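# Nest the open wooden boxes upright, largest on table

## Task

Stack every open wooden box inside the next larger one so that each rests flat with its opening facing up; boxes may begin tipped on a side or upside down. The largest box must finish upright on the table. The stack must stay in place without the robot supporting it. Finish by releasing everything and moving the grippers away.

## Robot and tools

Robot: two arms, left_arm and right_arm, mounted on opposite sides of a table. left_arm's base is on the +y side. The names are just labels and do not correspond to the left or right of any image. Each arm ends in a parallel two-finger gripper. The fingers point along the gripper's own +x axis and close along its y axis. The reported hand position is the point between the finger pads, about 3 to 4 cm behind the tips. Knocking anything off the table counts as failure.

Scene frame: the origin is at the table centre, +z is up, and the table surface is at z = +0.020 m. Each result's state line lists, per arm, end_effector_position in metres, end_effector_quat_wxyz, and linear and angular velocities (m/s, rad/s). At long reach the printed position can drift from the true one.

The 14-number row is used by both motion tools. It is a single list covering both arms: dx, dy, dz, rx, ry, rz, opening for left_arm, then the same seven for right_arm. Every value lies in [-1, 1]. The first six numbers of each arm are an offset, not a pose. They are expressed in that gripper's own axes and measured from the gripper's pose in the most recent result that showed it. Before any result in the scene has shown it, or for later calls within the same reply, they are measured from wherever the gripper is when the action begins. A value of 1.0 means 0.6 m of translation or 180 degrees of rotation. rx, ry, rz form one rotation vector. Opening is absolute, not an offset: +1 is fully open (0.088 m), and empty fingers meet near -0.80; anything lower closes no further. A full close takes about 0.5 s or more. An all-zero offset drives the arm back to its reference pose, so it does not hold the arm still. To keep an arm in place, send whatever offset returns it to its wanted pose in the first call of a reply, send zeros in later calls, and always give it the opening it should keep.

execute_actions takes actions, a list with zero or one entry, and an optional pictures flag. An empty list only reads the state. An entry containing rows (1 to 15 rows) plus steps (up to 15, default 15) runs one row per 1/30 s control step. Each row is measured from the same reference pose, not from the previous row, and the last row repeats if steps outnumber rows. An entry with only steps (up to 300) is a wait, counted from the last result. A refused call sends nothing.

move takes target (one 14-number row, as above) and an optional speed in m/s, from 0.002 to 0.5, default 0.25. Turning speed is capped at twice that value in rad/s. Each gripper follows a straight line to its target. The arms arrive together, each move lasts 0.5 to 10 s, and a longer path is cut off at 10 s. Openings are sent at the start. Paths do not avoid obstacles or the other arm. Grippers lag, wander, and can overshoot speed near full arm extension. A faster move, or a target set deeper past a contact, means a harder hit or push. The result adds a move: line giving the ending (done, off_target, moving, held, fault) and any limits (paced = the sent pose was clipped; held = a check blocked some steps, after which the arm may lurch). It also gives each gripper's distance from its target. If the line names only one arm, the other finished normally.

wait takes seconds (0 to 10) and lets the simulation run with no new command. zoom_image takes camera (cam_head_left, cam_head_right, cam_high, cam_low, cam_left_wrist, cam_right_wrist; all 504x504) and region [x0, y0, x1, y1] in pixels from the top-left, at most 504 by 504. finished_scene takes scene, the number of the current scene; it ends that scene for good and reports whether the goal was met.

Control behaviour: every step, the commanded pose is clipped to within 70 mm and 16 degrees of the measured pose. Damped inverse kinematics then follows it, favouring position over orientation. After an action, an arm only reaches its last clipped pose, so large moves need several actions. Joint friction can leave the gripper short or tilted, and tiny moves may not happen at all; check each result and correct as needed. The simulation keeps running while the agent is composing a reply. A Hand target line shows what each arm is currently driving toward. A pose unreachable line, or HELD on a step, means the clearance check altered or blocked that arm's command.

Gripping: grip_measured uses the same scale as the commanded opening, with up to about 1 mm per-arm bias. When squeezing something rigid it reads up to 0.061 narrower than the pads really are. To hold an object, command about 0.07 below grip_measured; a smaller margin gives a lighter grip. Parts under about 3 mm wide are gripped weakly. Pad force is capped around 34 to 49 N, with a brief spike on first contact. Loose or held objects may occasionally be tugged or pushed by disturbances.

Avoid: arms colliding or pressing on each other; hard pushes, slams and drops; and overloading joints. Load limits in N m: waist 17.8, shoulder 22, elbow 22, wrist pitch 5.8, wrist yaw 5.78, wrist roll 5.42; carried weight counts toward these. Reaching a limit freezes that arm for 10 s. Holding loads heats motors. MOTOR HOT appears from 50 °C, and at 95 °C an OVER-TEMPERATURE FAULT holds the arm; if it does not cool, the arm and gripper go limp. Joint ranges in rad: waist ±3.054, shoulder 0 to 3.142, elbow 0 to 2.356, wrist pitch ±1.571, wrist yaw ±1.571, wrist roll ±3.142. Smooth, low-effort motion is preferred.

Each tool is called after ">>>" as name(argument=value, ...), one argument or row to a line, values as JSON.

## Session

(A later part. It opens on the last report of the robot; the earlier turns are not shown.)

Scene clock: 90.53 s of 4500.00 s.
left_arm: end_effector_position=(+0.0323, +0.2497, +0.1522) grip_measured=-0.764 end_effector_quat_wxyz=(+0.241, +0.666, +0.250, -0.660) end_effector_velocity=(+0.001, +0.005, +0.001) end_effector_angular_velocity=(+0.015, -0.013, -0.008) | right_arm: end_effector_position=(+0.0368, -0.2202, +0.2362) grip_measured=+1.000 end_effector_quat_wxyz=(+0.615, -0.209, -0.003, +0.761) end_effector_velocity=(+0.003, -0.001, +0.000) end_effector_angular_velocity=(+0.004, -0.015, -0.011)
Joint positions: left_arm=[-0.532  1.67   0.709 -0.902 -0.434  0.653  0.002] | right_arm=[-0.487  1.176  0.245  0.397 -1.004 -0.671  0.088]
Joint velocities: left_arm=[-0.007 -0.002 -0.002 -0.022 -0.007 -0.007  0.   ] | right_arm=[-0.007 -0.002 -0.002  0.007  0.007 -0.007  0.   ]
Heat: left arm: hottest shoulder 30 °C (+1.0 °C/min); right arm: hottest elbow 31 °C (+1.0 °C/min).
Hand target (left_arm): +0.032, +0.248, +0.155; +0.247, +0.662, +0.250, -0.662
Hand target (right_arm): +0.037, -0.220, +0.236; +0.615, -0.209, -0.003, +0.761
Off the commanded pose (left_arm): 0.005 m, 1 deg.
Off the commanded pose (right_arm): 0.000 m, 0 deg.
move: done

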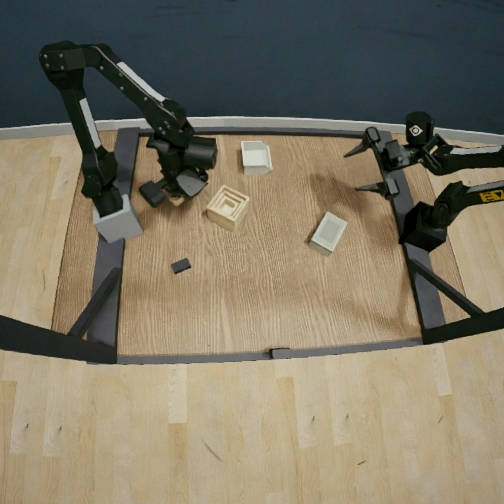

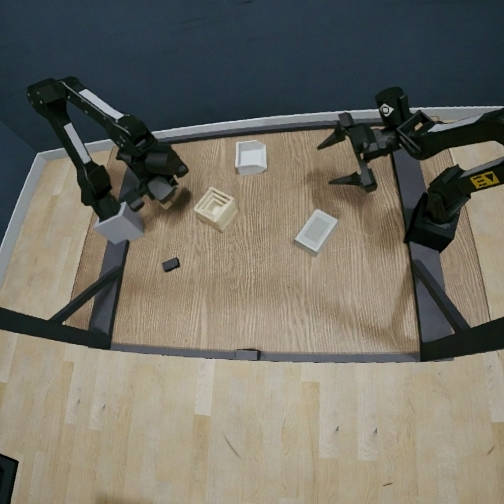

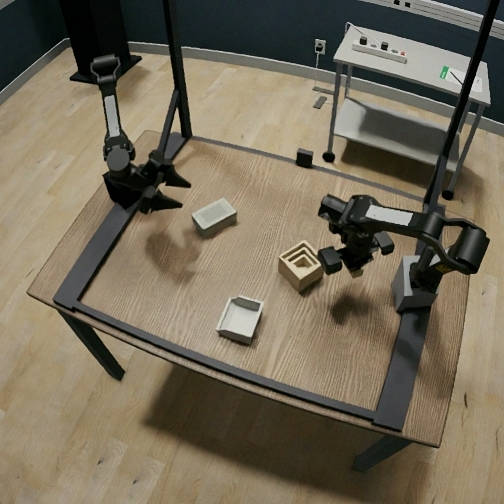

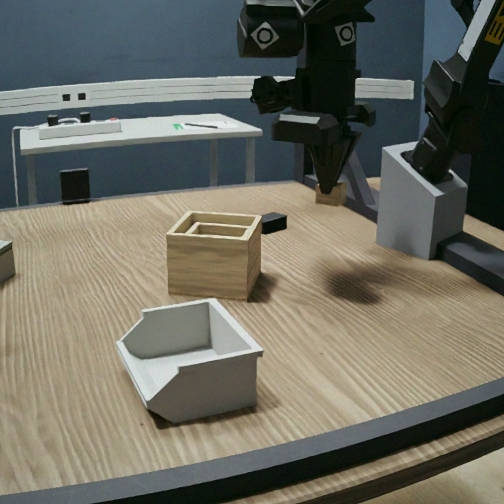

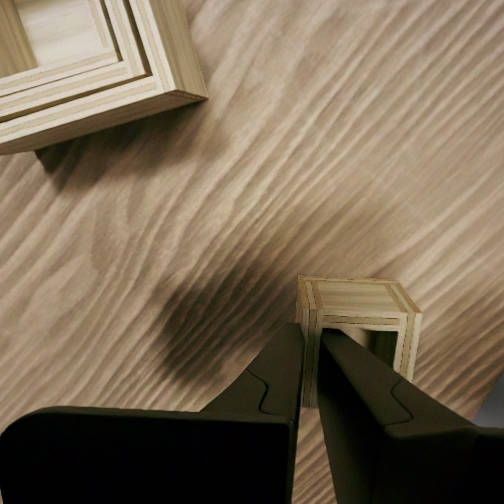

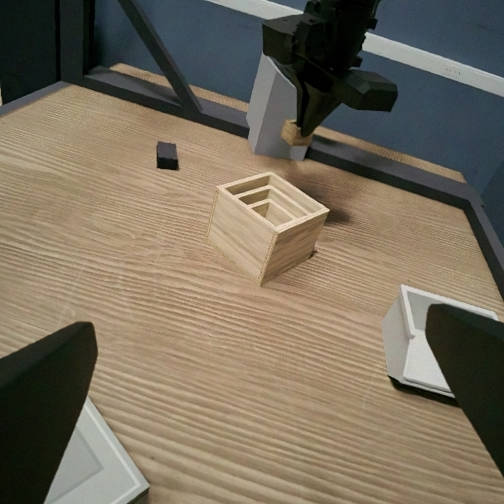

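>>> move(
  target=[0.005,0.169,0.138,-0.097,0,0,-0.85,0,0,0,0,0,0,1],
  speed=0.15,
)

>>> move(
  target=[0.045,-0.005,-0.003,0.003,0.004,-0.003,-0.85,0,0,0,0,0,0,1],
  speed=0.04,
)

Scene clock: 113.97 s of 4500.00 s.
left_arm: end_effector_position=(+0.0362, +0.1200, +0.1512) grip_measured=-0.764 end_effector_quat_wxyz=(+0.340, +0.619, +0.344, -0.619) end_effector_velocity=(+0.002, +0.002, -0.001) end_effector_angular_velocity=(+0.020, -0.025, +0.008) | right_arm: end_effector_position=(+0.0368, -0.2202, +0.2362) grip_measured=+1.000 end_effector_quat_wxyz=(+0.615, -0.209, -0.003, +0.761) end_effector_velocity=(-0.001, -0.001, -0.001) end_effector_angular_velocity=(-0.001, +0.001, +0.006)
Joint positions: left_arm=[-0.45   2.11   1.224 -0.928 -0.451  0.447  0.002] | right_arm=[-0.487  1.176  0.245  0.397 -1.004 -0.671  0.088]
Joint velocities: left_arm=[-0.002  0.012  0.007 -0.022 -0.022 -0.022 -0.   ] | right_arm=[-0.002 -0.002 -0.002 -0.007 -0.007 -0.007  0.   ]
Heat: left arm: hottest shoulder 30 °C (+0.0 °C/min); right arm: hottest elbow 32 °C (+2.0 °C/min).
Hand target (left_arm): +0.037, +0.119, +0.148; +0.339, +0.622, +0.348, -0.615
Hand target (right_arm): +0.037, -0.220, +0.236; +0.615, -0.209, -0.003, +0.761
Off the commanded pose (left_arm): 0.004 m, 1 deg.
Off the commanded pose (right_arm): 0.000 m, 0 deg.
After step 90, 19.03 s passed at rest.
move: done

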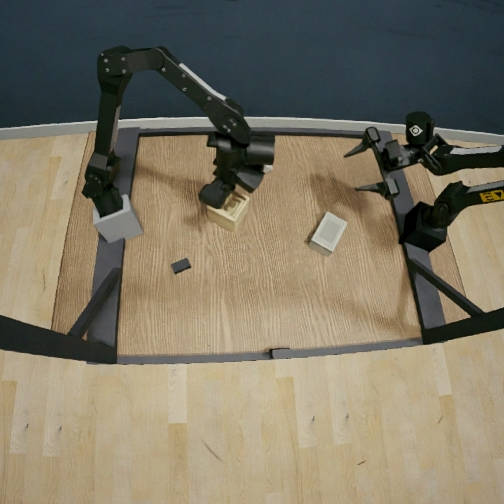

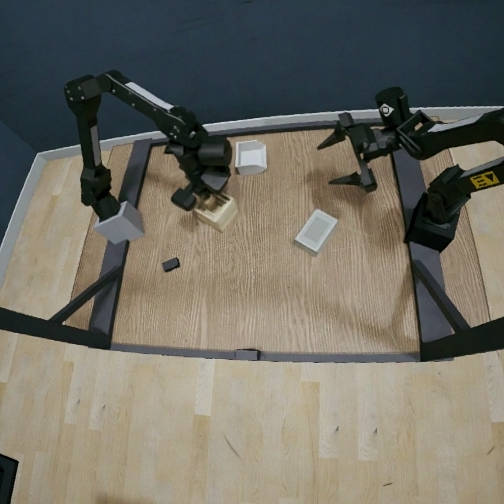

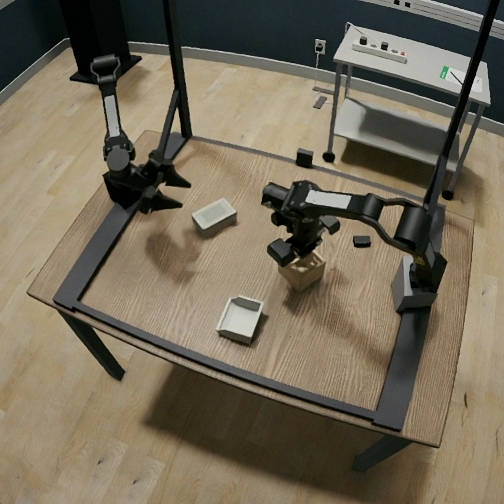

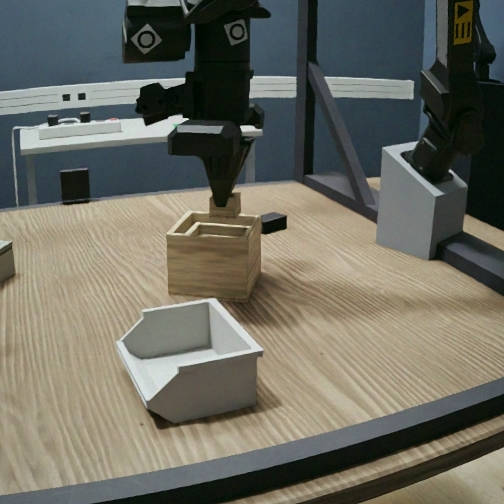

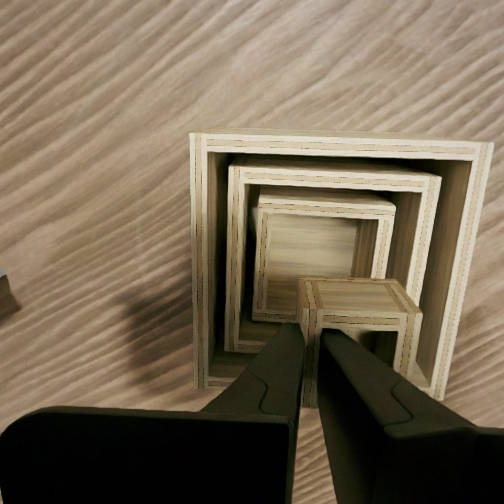

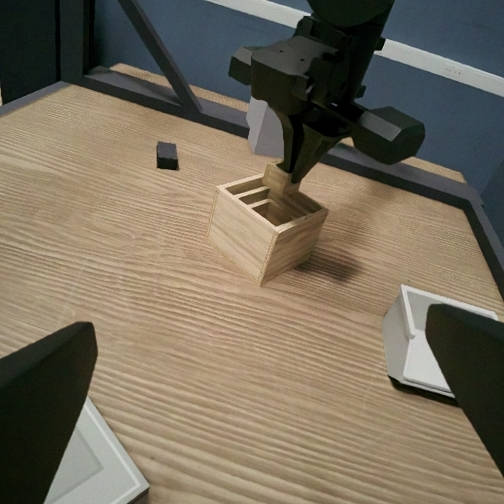

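Scene clock: 114.93 s of 4500.00 s.
left_arm: end_effector_position=(+0.0352, +0.1198, +0.1305) grip_measured=-0.764 end_effector_quat_wxyz=(+0.340, +0.616, +0.345, -0.621) end_effector_velocity=(+0.001, +0.005, +0.001) end_effector_angular_velocity=(+0.018, -0.009, -0.005) | right_arm: end_effector_position=(+0.0368, -0.2202, +0.2362) grip_measured=+1.000 end_effector_quat_wxyz=(+0.615, -0.209, -0.003, +0.761) end_effector_velocity=(+0.001, -0.000, +0.003) end_effector_angular_velocity=(+0.010, -0.000, -0.002)
Joint positions: left_arm=[-0.423  2.136  1.177 -0.839 -0.451  0.476  0.002] | right_arm=[-0.487  1.176  0.245  0.397 -1.004 -0.671  0.088]
Joint velocities: left_arm=[-0.002 -0.002 -0.002 -0.022 -0.007 -0.007 -0.   ] | right_arm=[-0.007 -0.002  0.002  0.007 -0.007  0.007  0.   ]
Heat: left arm: hottest shoulder 30 °C (+0.0 °C/min); right arm: hottest elbow 32 °C (+1.0 °C/min).
Hand target (left_arm): +0.034, +0.123, +0.124; +0.331, +0.623, +0.346, -0.618
Hand target (right_arm): +0.037, -0.220, +0.236; +0.615, -0.209, -0.003, +0.761
Off the commanded pose (left_arm): 0.007 m, 1 deg.
Off the commanded pose (right_arm): 0.000 m, 0 deg.
move: done

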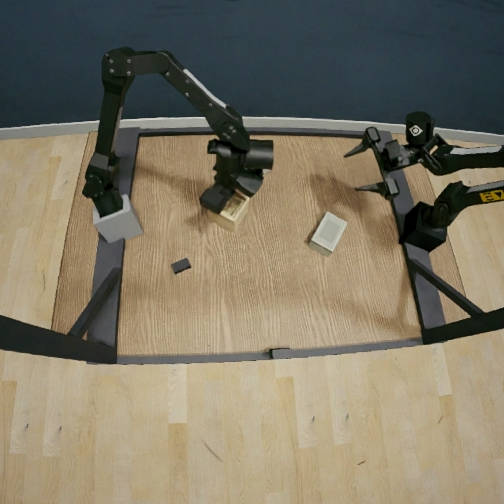

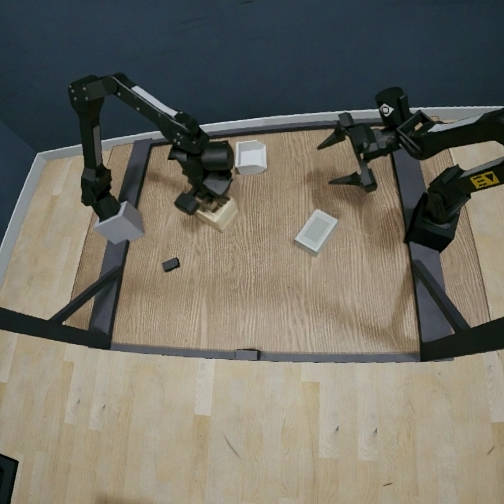

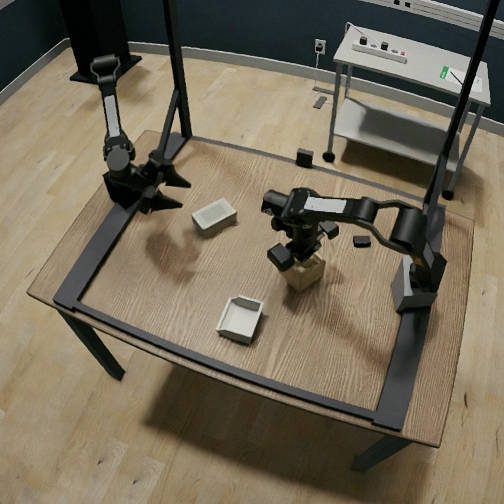

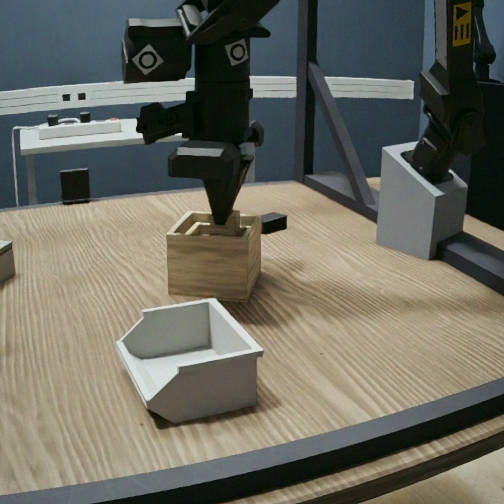

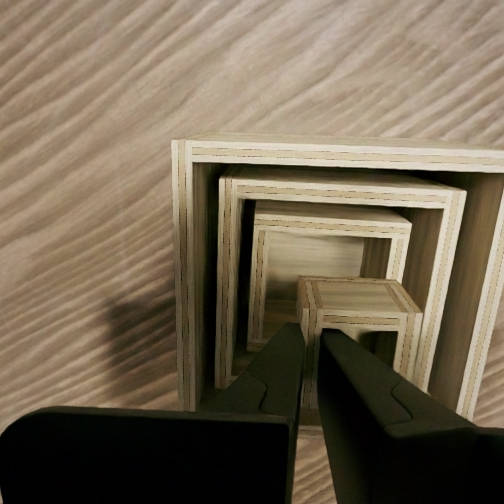

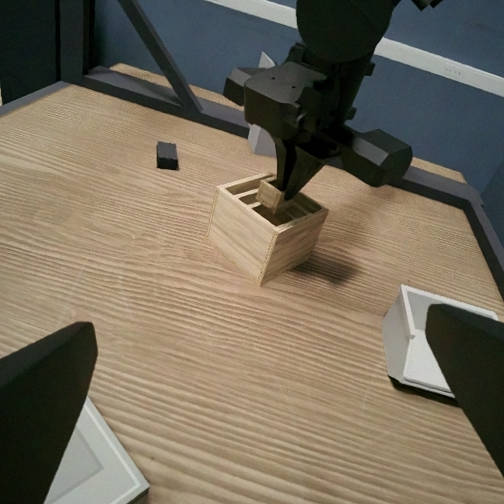

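>>> move(
  target=[0.028,-0.002,0.004,0.018,0.005,0,-0.85,0,0,0,0,0,0,1],
  speed=0.02,
)

Scene clock: 118.47 s of 4500.00 s.
left_arm: end_effector_position=(+0.0335, +0.1148, +0.1201) grip_measured=-0.764 end_effector_quat_wxyz=(+0.329, +0.624, +0.329, -0.629) end_effector_velocity=(+0.003, +0.004, -0.003) end_effector_angular_velocity=(+0.015, -0.023, +0.002) | right_arm: end_effector_position=(+0.0368, -0.2202, +0.2362) grip_measured=+1.000 end_effector_quat_wxyz=(+0.615, -0.209, -0.003, +0.761) end_effector_velocity=(+0.001, -0.001, -0.003) end_effector_angular_velocity=(-0.011, +0.014, -0.012)
Joint positions: left_arm=[-0.414  2.167  1.176 -0.795 -0.456  0.533  0.002] | right_arm=[-0.487  1.176  0.245  0.397 -1.004 -0.671  0.088]
Joint velocities: left_arm=[ 0.002  0.002 -0.007 -0.007 -0.022 -0.007 -0.   ] | right_arm=[-0.002  0.002 -0.002 -0.007  0.007  0.007  0.   ]
Heat: left arm: hottest shoulder 30 °C (+0.0 °C/min); right arm: hottest elbow 32 °C (+1.0 °C/min).
Hand target (left_arm): +0.033, +0.118, +0.114; +0.320, +0.630, +0.330, -0.626
Hand target (right_arm): +0.037, -0.220, +0.236; +0.615, -0.209, -0.003, +0.761
Off the commanded pose (left_arm): 0.007 m, 1 deg.
Off the commanded pose (right_arm): 0.000 m, 0 deg.
move: done

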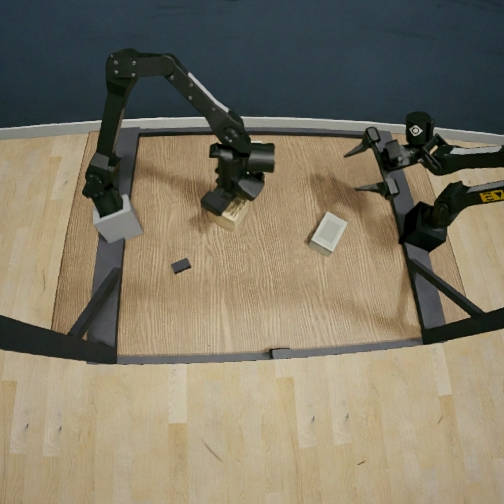

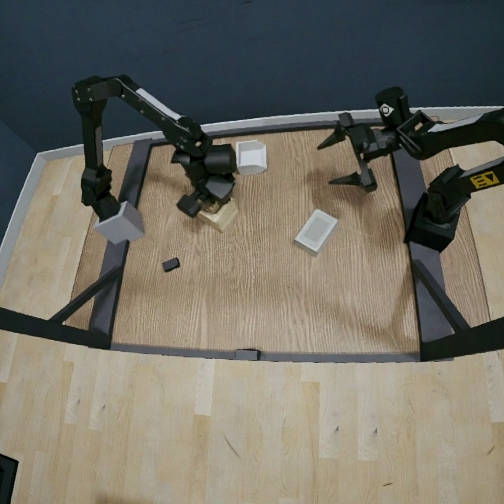

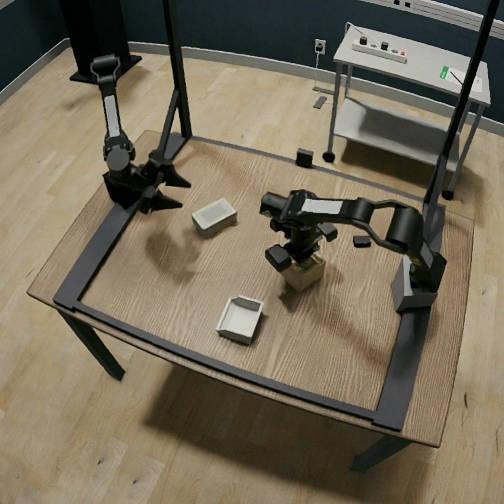

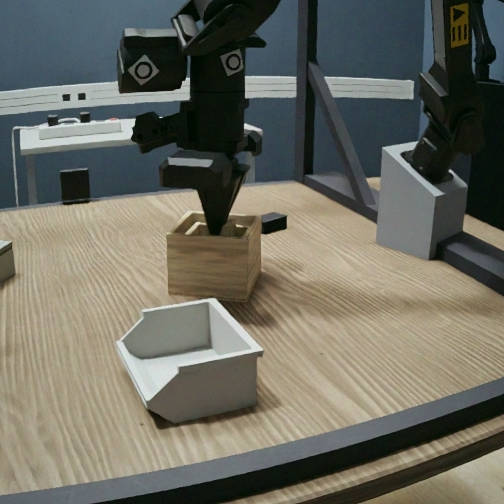

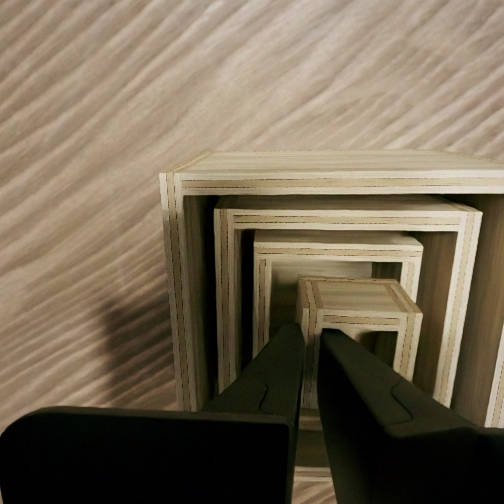

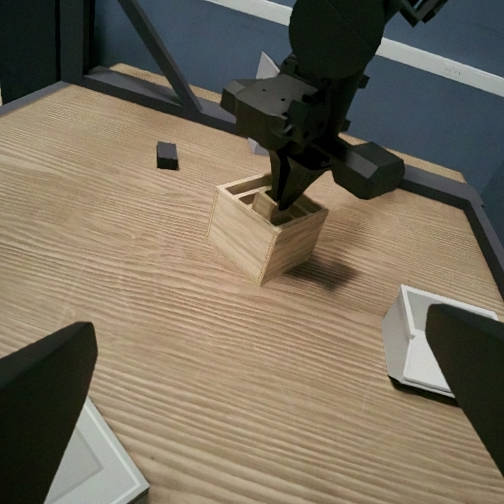

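Good. Down to ≈0.099.

>>> move(
  target=[0.045,-0.004,-0.005,0.003,0.005,-0.003,-0.85,0,0,0,0,0,0,1],
  speed=0.02,
)

>>> move(
  target=[0,0,0,0,0,0,-0.66,0,0,0,0,0,0,1],
)

>>> move(
  target=[-0.2,0,0,0,0,0,-0.66,0,0,0,0,0,0,1],
  speed=0.1,
)

Scene clock: 122.30 s of 4500.00 s.
left_arm: end_effector_position=(+0.0337, +0.1143, +0.0994) grip_measured=-0.764 end_effector_quat_wxyz=(+0.329, +0.622, +0.330, -0.630) end_effector_velocity=(+0.000, -0.001, +0.004) end_effector_angular_velocity=(-0.006, -0.009, -0.013) | right_arm: end_effector_position=(+0.0368, -0.2202, +0.2362) grip_measured=+1.000 end_effector_quat_wxyz=(+0.615, -0.209, -0.003, +0.761) end_effector_velocity=(-0.001, -0.001, -0.001) end_effector_angular_velocity=(-0.007, +0.009, +0.005)
Joint positions: left_arm=[-0.384  2.202  1.142 -0.711 -0.457  0.564  0.002] | right_arm=[-0.487  1.176  0.245  0.397 -1.004 -0.671  0.088]
Joint velocities: left_arm=[-0.007 -0.007  0.002 -0.007 -0.007  0.007 -0.   ] | right_arm=[-0.002 -0.002  0.002 -0.022 -0.007 -0.007  0.   ]
Heat: left arm: hottest shoulder 30 °C (+0.0 °C/min); right arm: hottest elbow 32 °C (+1.0 °C/min).
Hand target (left_arm): +0.033, +0.118, +0.093; +0.320, +0.628, +0.331, -0.627
Hand target (right_arm): +0.037, -0.220, +0.236; +0.615, -0.209, -0.003, +0.761
Off the commanded pose (left_arm): 0.008 m, 1 deg.
Off the commanded pose (right_arm): 0.000 m, 0 deg.
move: done

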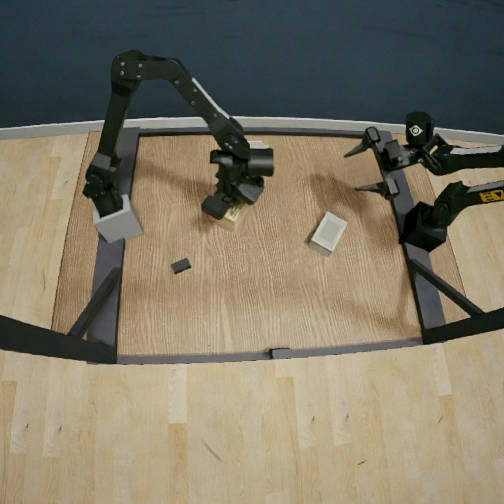

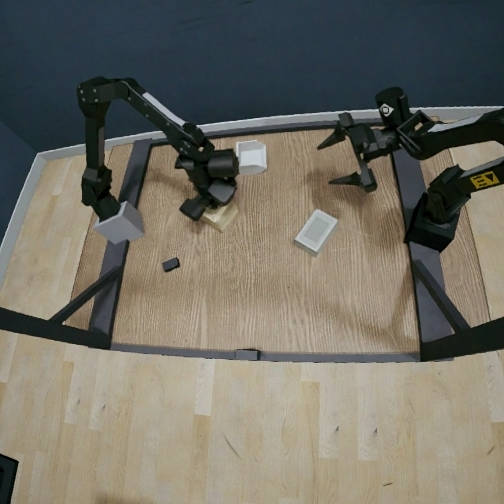

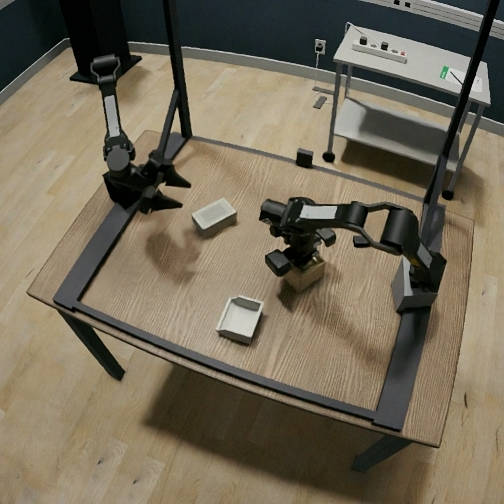

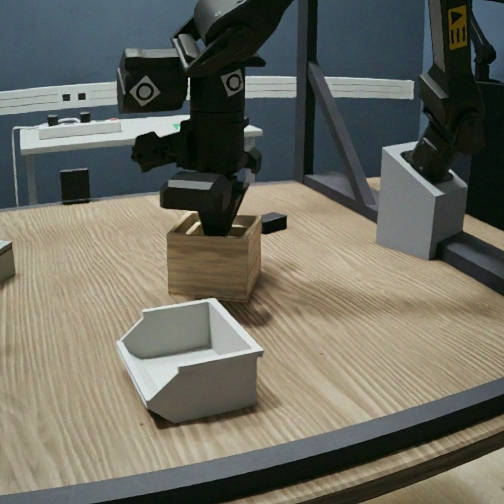

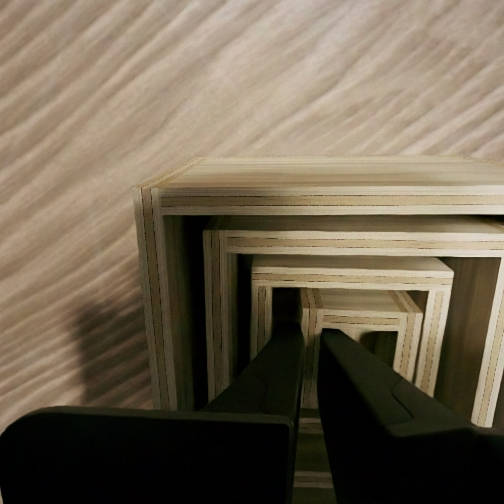

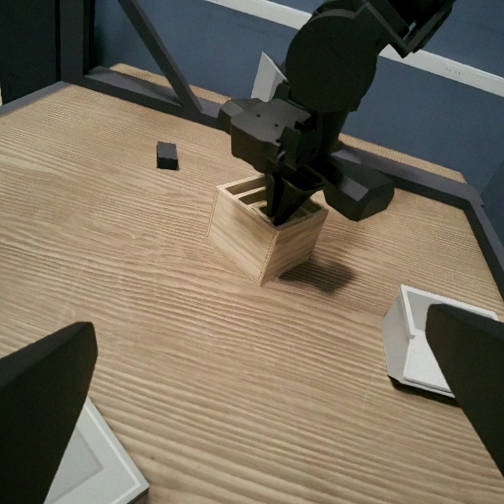

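Scene clock: 122.80 s of 4500.00 s.
left_arm: end_effector_position=(+0.0337, +0.1143, +0.0994) grip_measured=-0.664 end_effector_quat_wxyz=(+0.329, +0.622, +0.330, -0.630) end_effector_velocity=(+0.001, +0.005, +0.001) end_effector_angular_velocity=(+0.018, -0.009, -0.005) | right_arm: end_effector_position=(+0.0368, -0.2202, +0.2362) grip_measured=+1.000 end_effector_quat_wxyz=(+0.615, -0.209, -0.003, +0.761) end_effector_velocity=(-0.002, -0.002, -0.003) end_effector_angular_velocity=(-0.012, +0.026, +0.000)
Joint positions: left_arm=[-0.384  2.202  1.142 -0.711 -0.457  0.564  0.006] | right_arm=[-0.487  1.176  0.245  0.397 -1.004 -0.671  0.088]
Joint velocities: left_arm=[-0.002 -0.002 -0.002 -0.022 -0.007 -0.007  0.001] | right_arm=[-0.002 -0.002 -0.002 -0.022 -0.007  0.007  0.   ]
Heat: left arm: hottest shoulder 30 °C (+0.0 °C/min); right arm: hottest elbow 32 °C (+1.0 °C/min).
Hand target (left_arm): +0.034, +0.114, +0.099; +0.329, +0.622, +0.330, -0.630
Hand target (right_arm): +0.037, -0.220, +0.236; +0.615, -0.209, -0.003, +0.761
Off the commanded pose (left_arm): 0.000 m, 0 deg.
Off the commanded pose (right_arm): 0.000 m, 0 deg.
move: done

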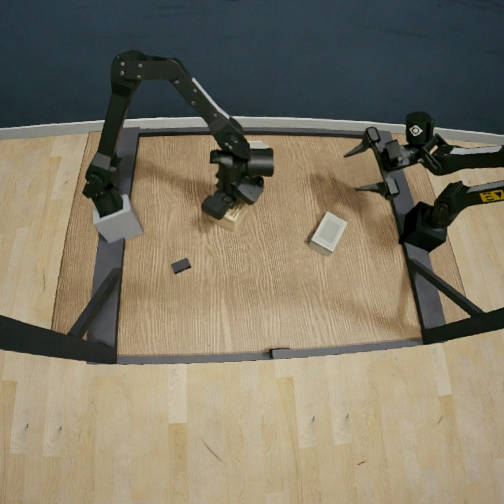

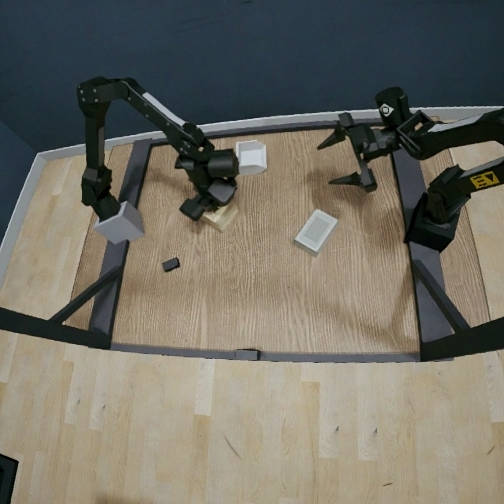

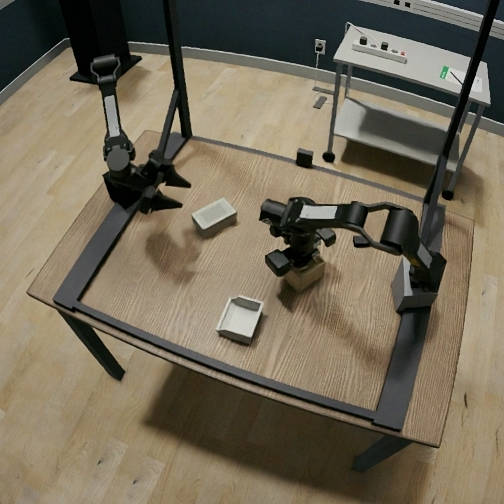

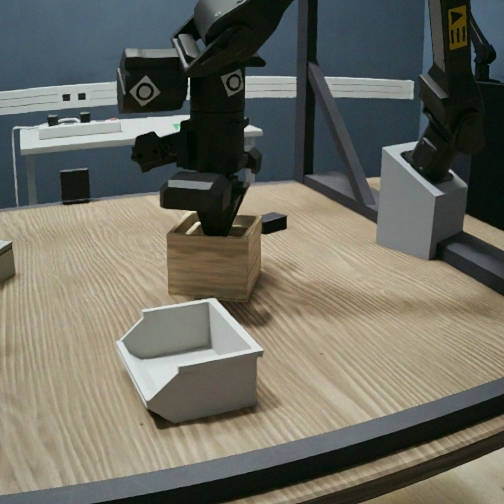

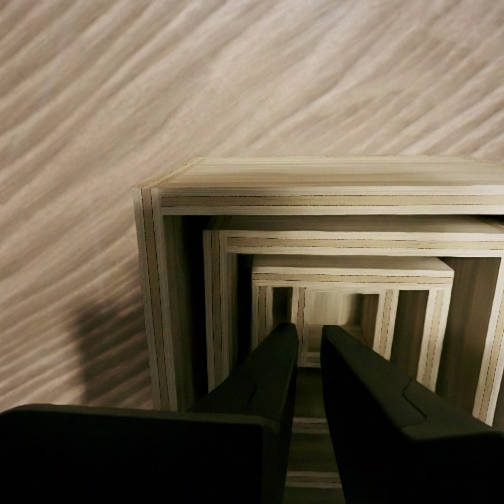

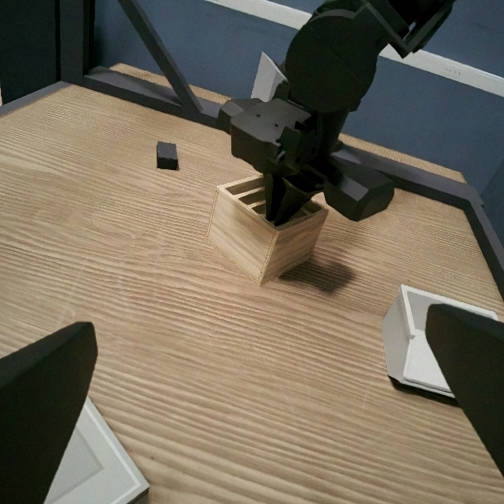

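Scene clock: 124.40 s of 4500.00 s.
left_arm: end_effector_position=(+0.0358, +0.1165, +0.2147) grip_measured=-0.663 end_effector_quat_wxyz=(+0.324, +0.628, +0.328, -0.627) end_effector_velocity=(-0.002, -0.002, +0.002) end_effector_angular_velocity=(-0.011, +0.009, +0.010) | right_arm: end_effector_position=(+0.0368, -0.2202, +0.2362) grip_measured=+1.000 end_effector_quat_wxyz=(+0.615, -0.209, -0.003, +0.761) end_effector_velocity=(+0.003, -0.001, +0.004) end_effector_angular_velocity=(+0.018, -0.032, +0.002)
Joint positions: left_arm=[-0.528  2.073  1.412 -1.19  -0.431  0.413  0.007] | right_arm=[-0.487  1.176  0.245  0.397 -1.004 -0.671  0.088]
Joint velocities: left_arm=[-0.002 -0.002  0.002  0.007  0.007 -0.007  0.   ] | right_arm=[-0.012 -0.007  0.002  0.007 -0.007 -0.022  0.   ]
Heat: left arm: hottest shoulder 31 °C (+1.0 °C/min); right arm: hottest elbow 32 °C (+1.0 °C/min).
Hand target (left_arm): +0.036, +0.115, +0.219; +0.330, +0.622, +0.329, -0.629
Hand target (right_arm): +0.037, -0.220, +0.236; +0.615, -0.209, -0.003, +0.761
Off the commanded pose (left_arm): 0.005 m, 1 deg.
Off the commanded pose (right_arm): 0.000 m, 0 deg.
move: done

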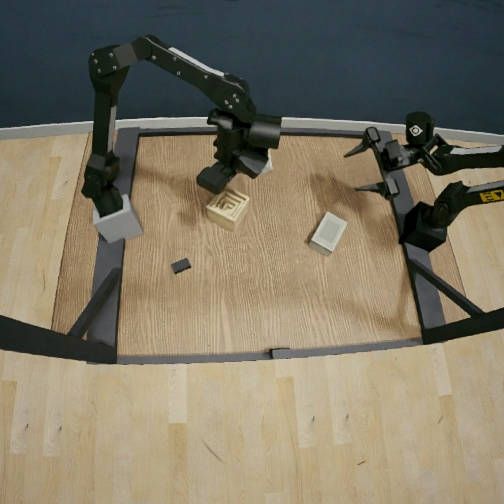

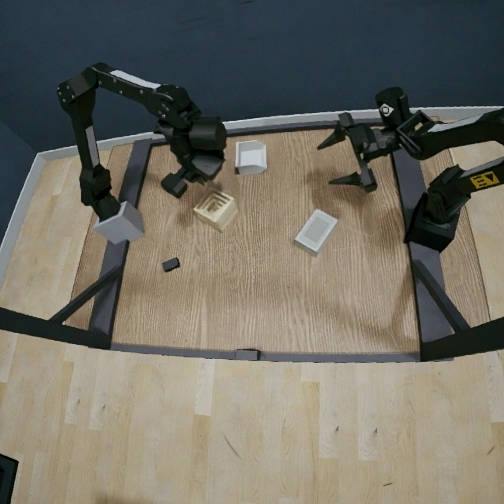

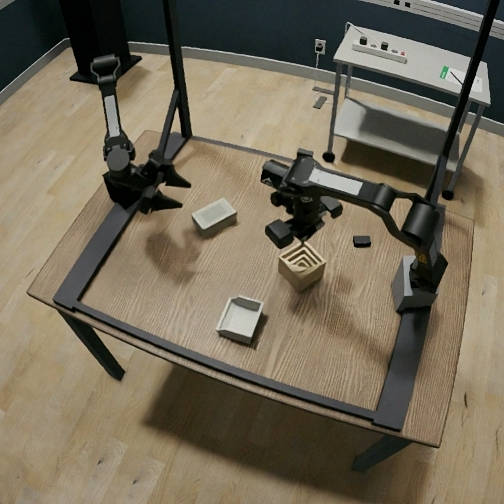

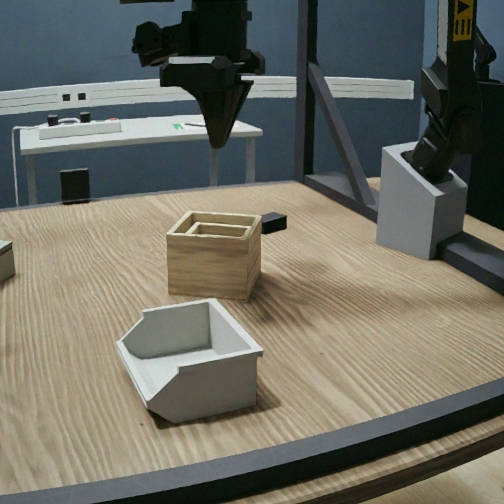

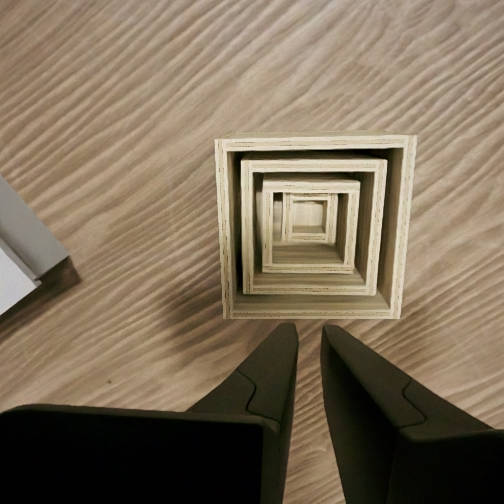

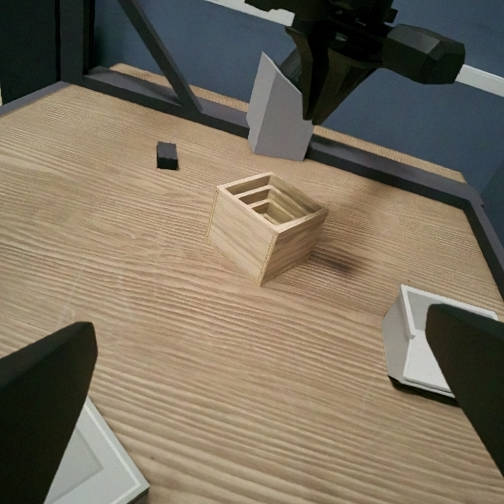

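>>> finished_scene(
  scene=2,
)

The scene is finished: the task was done.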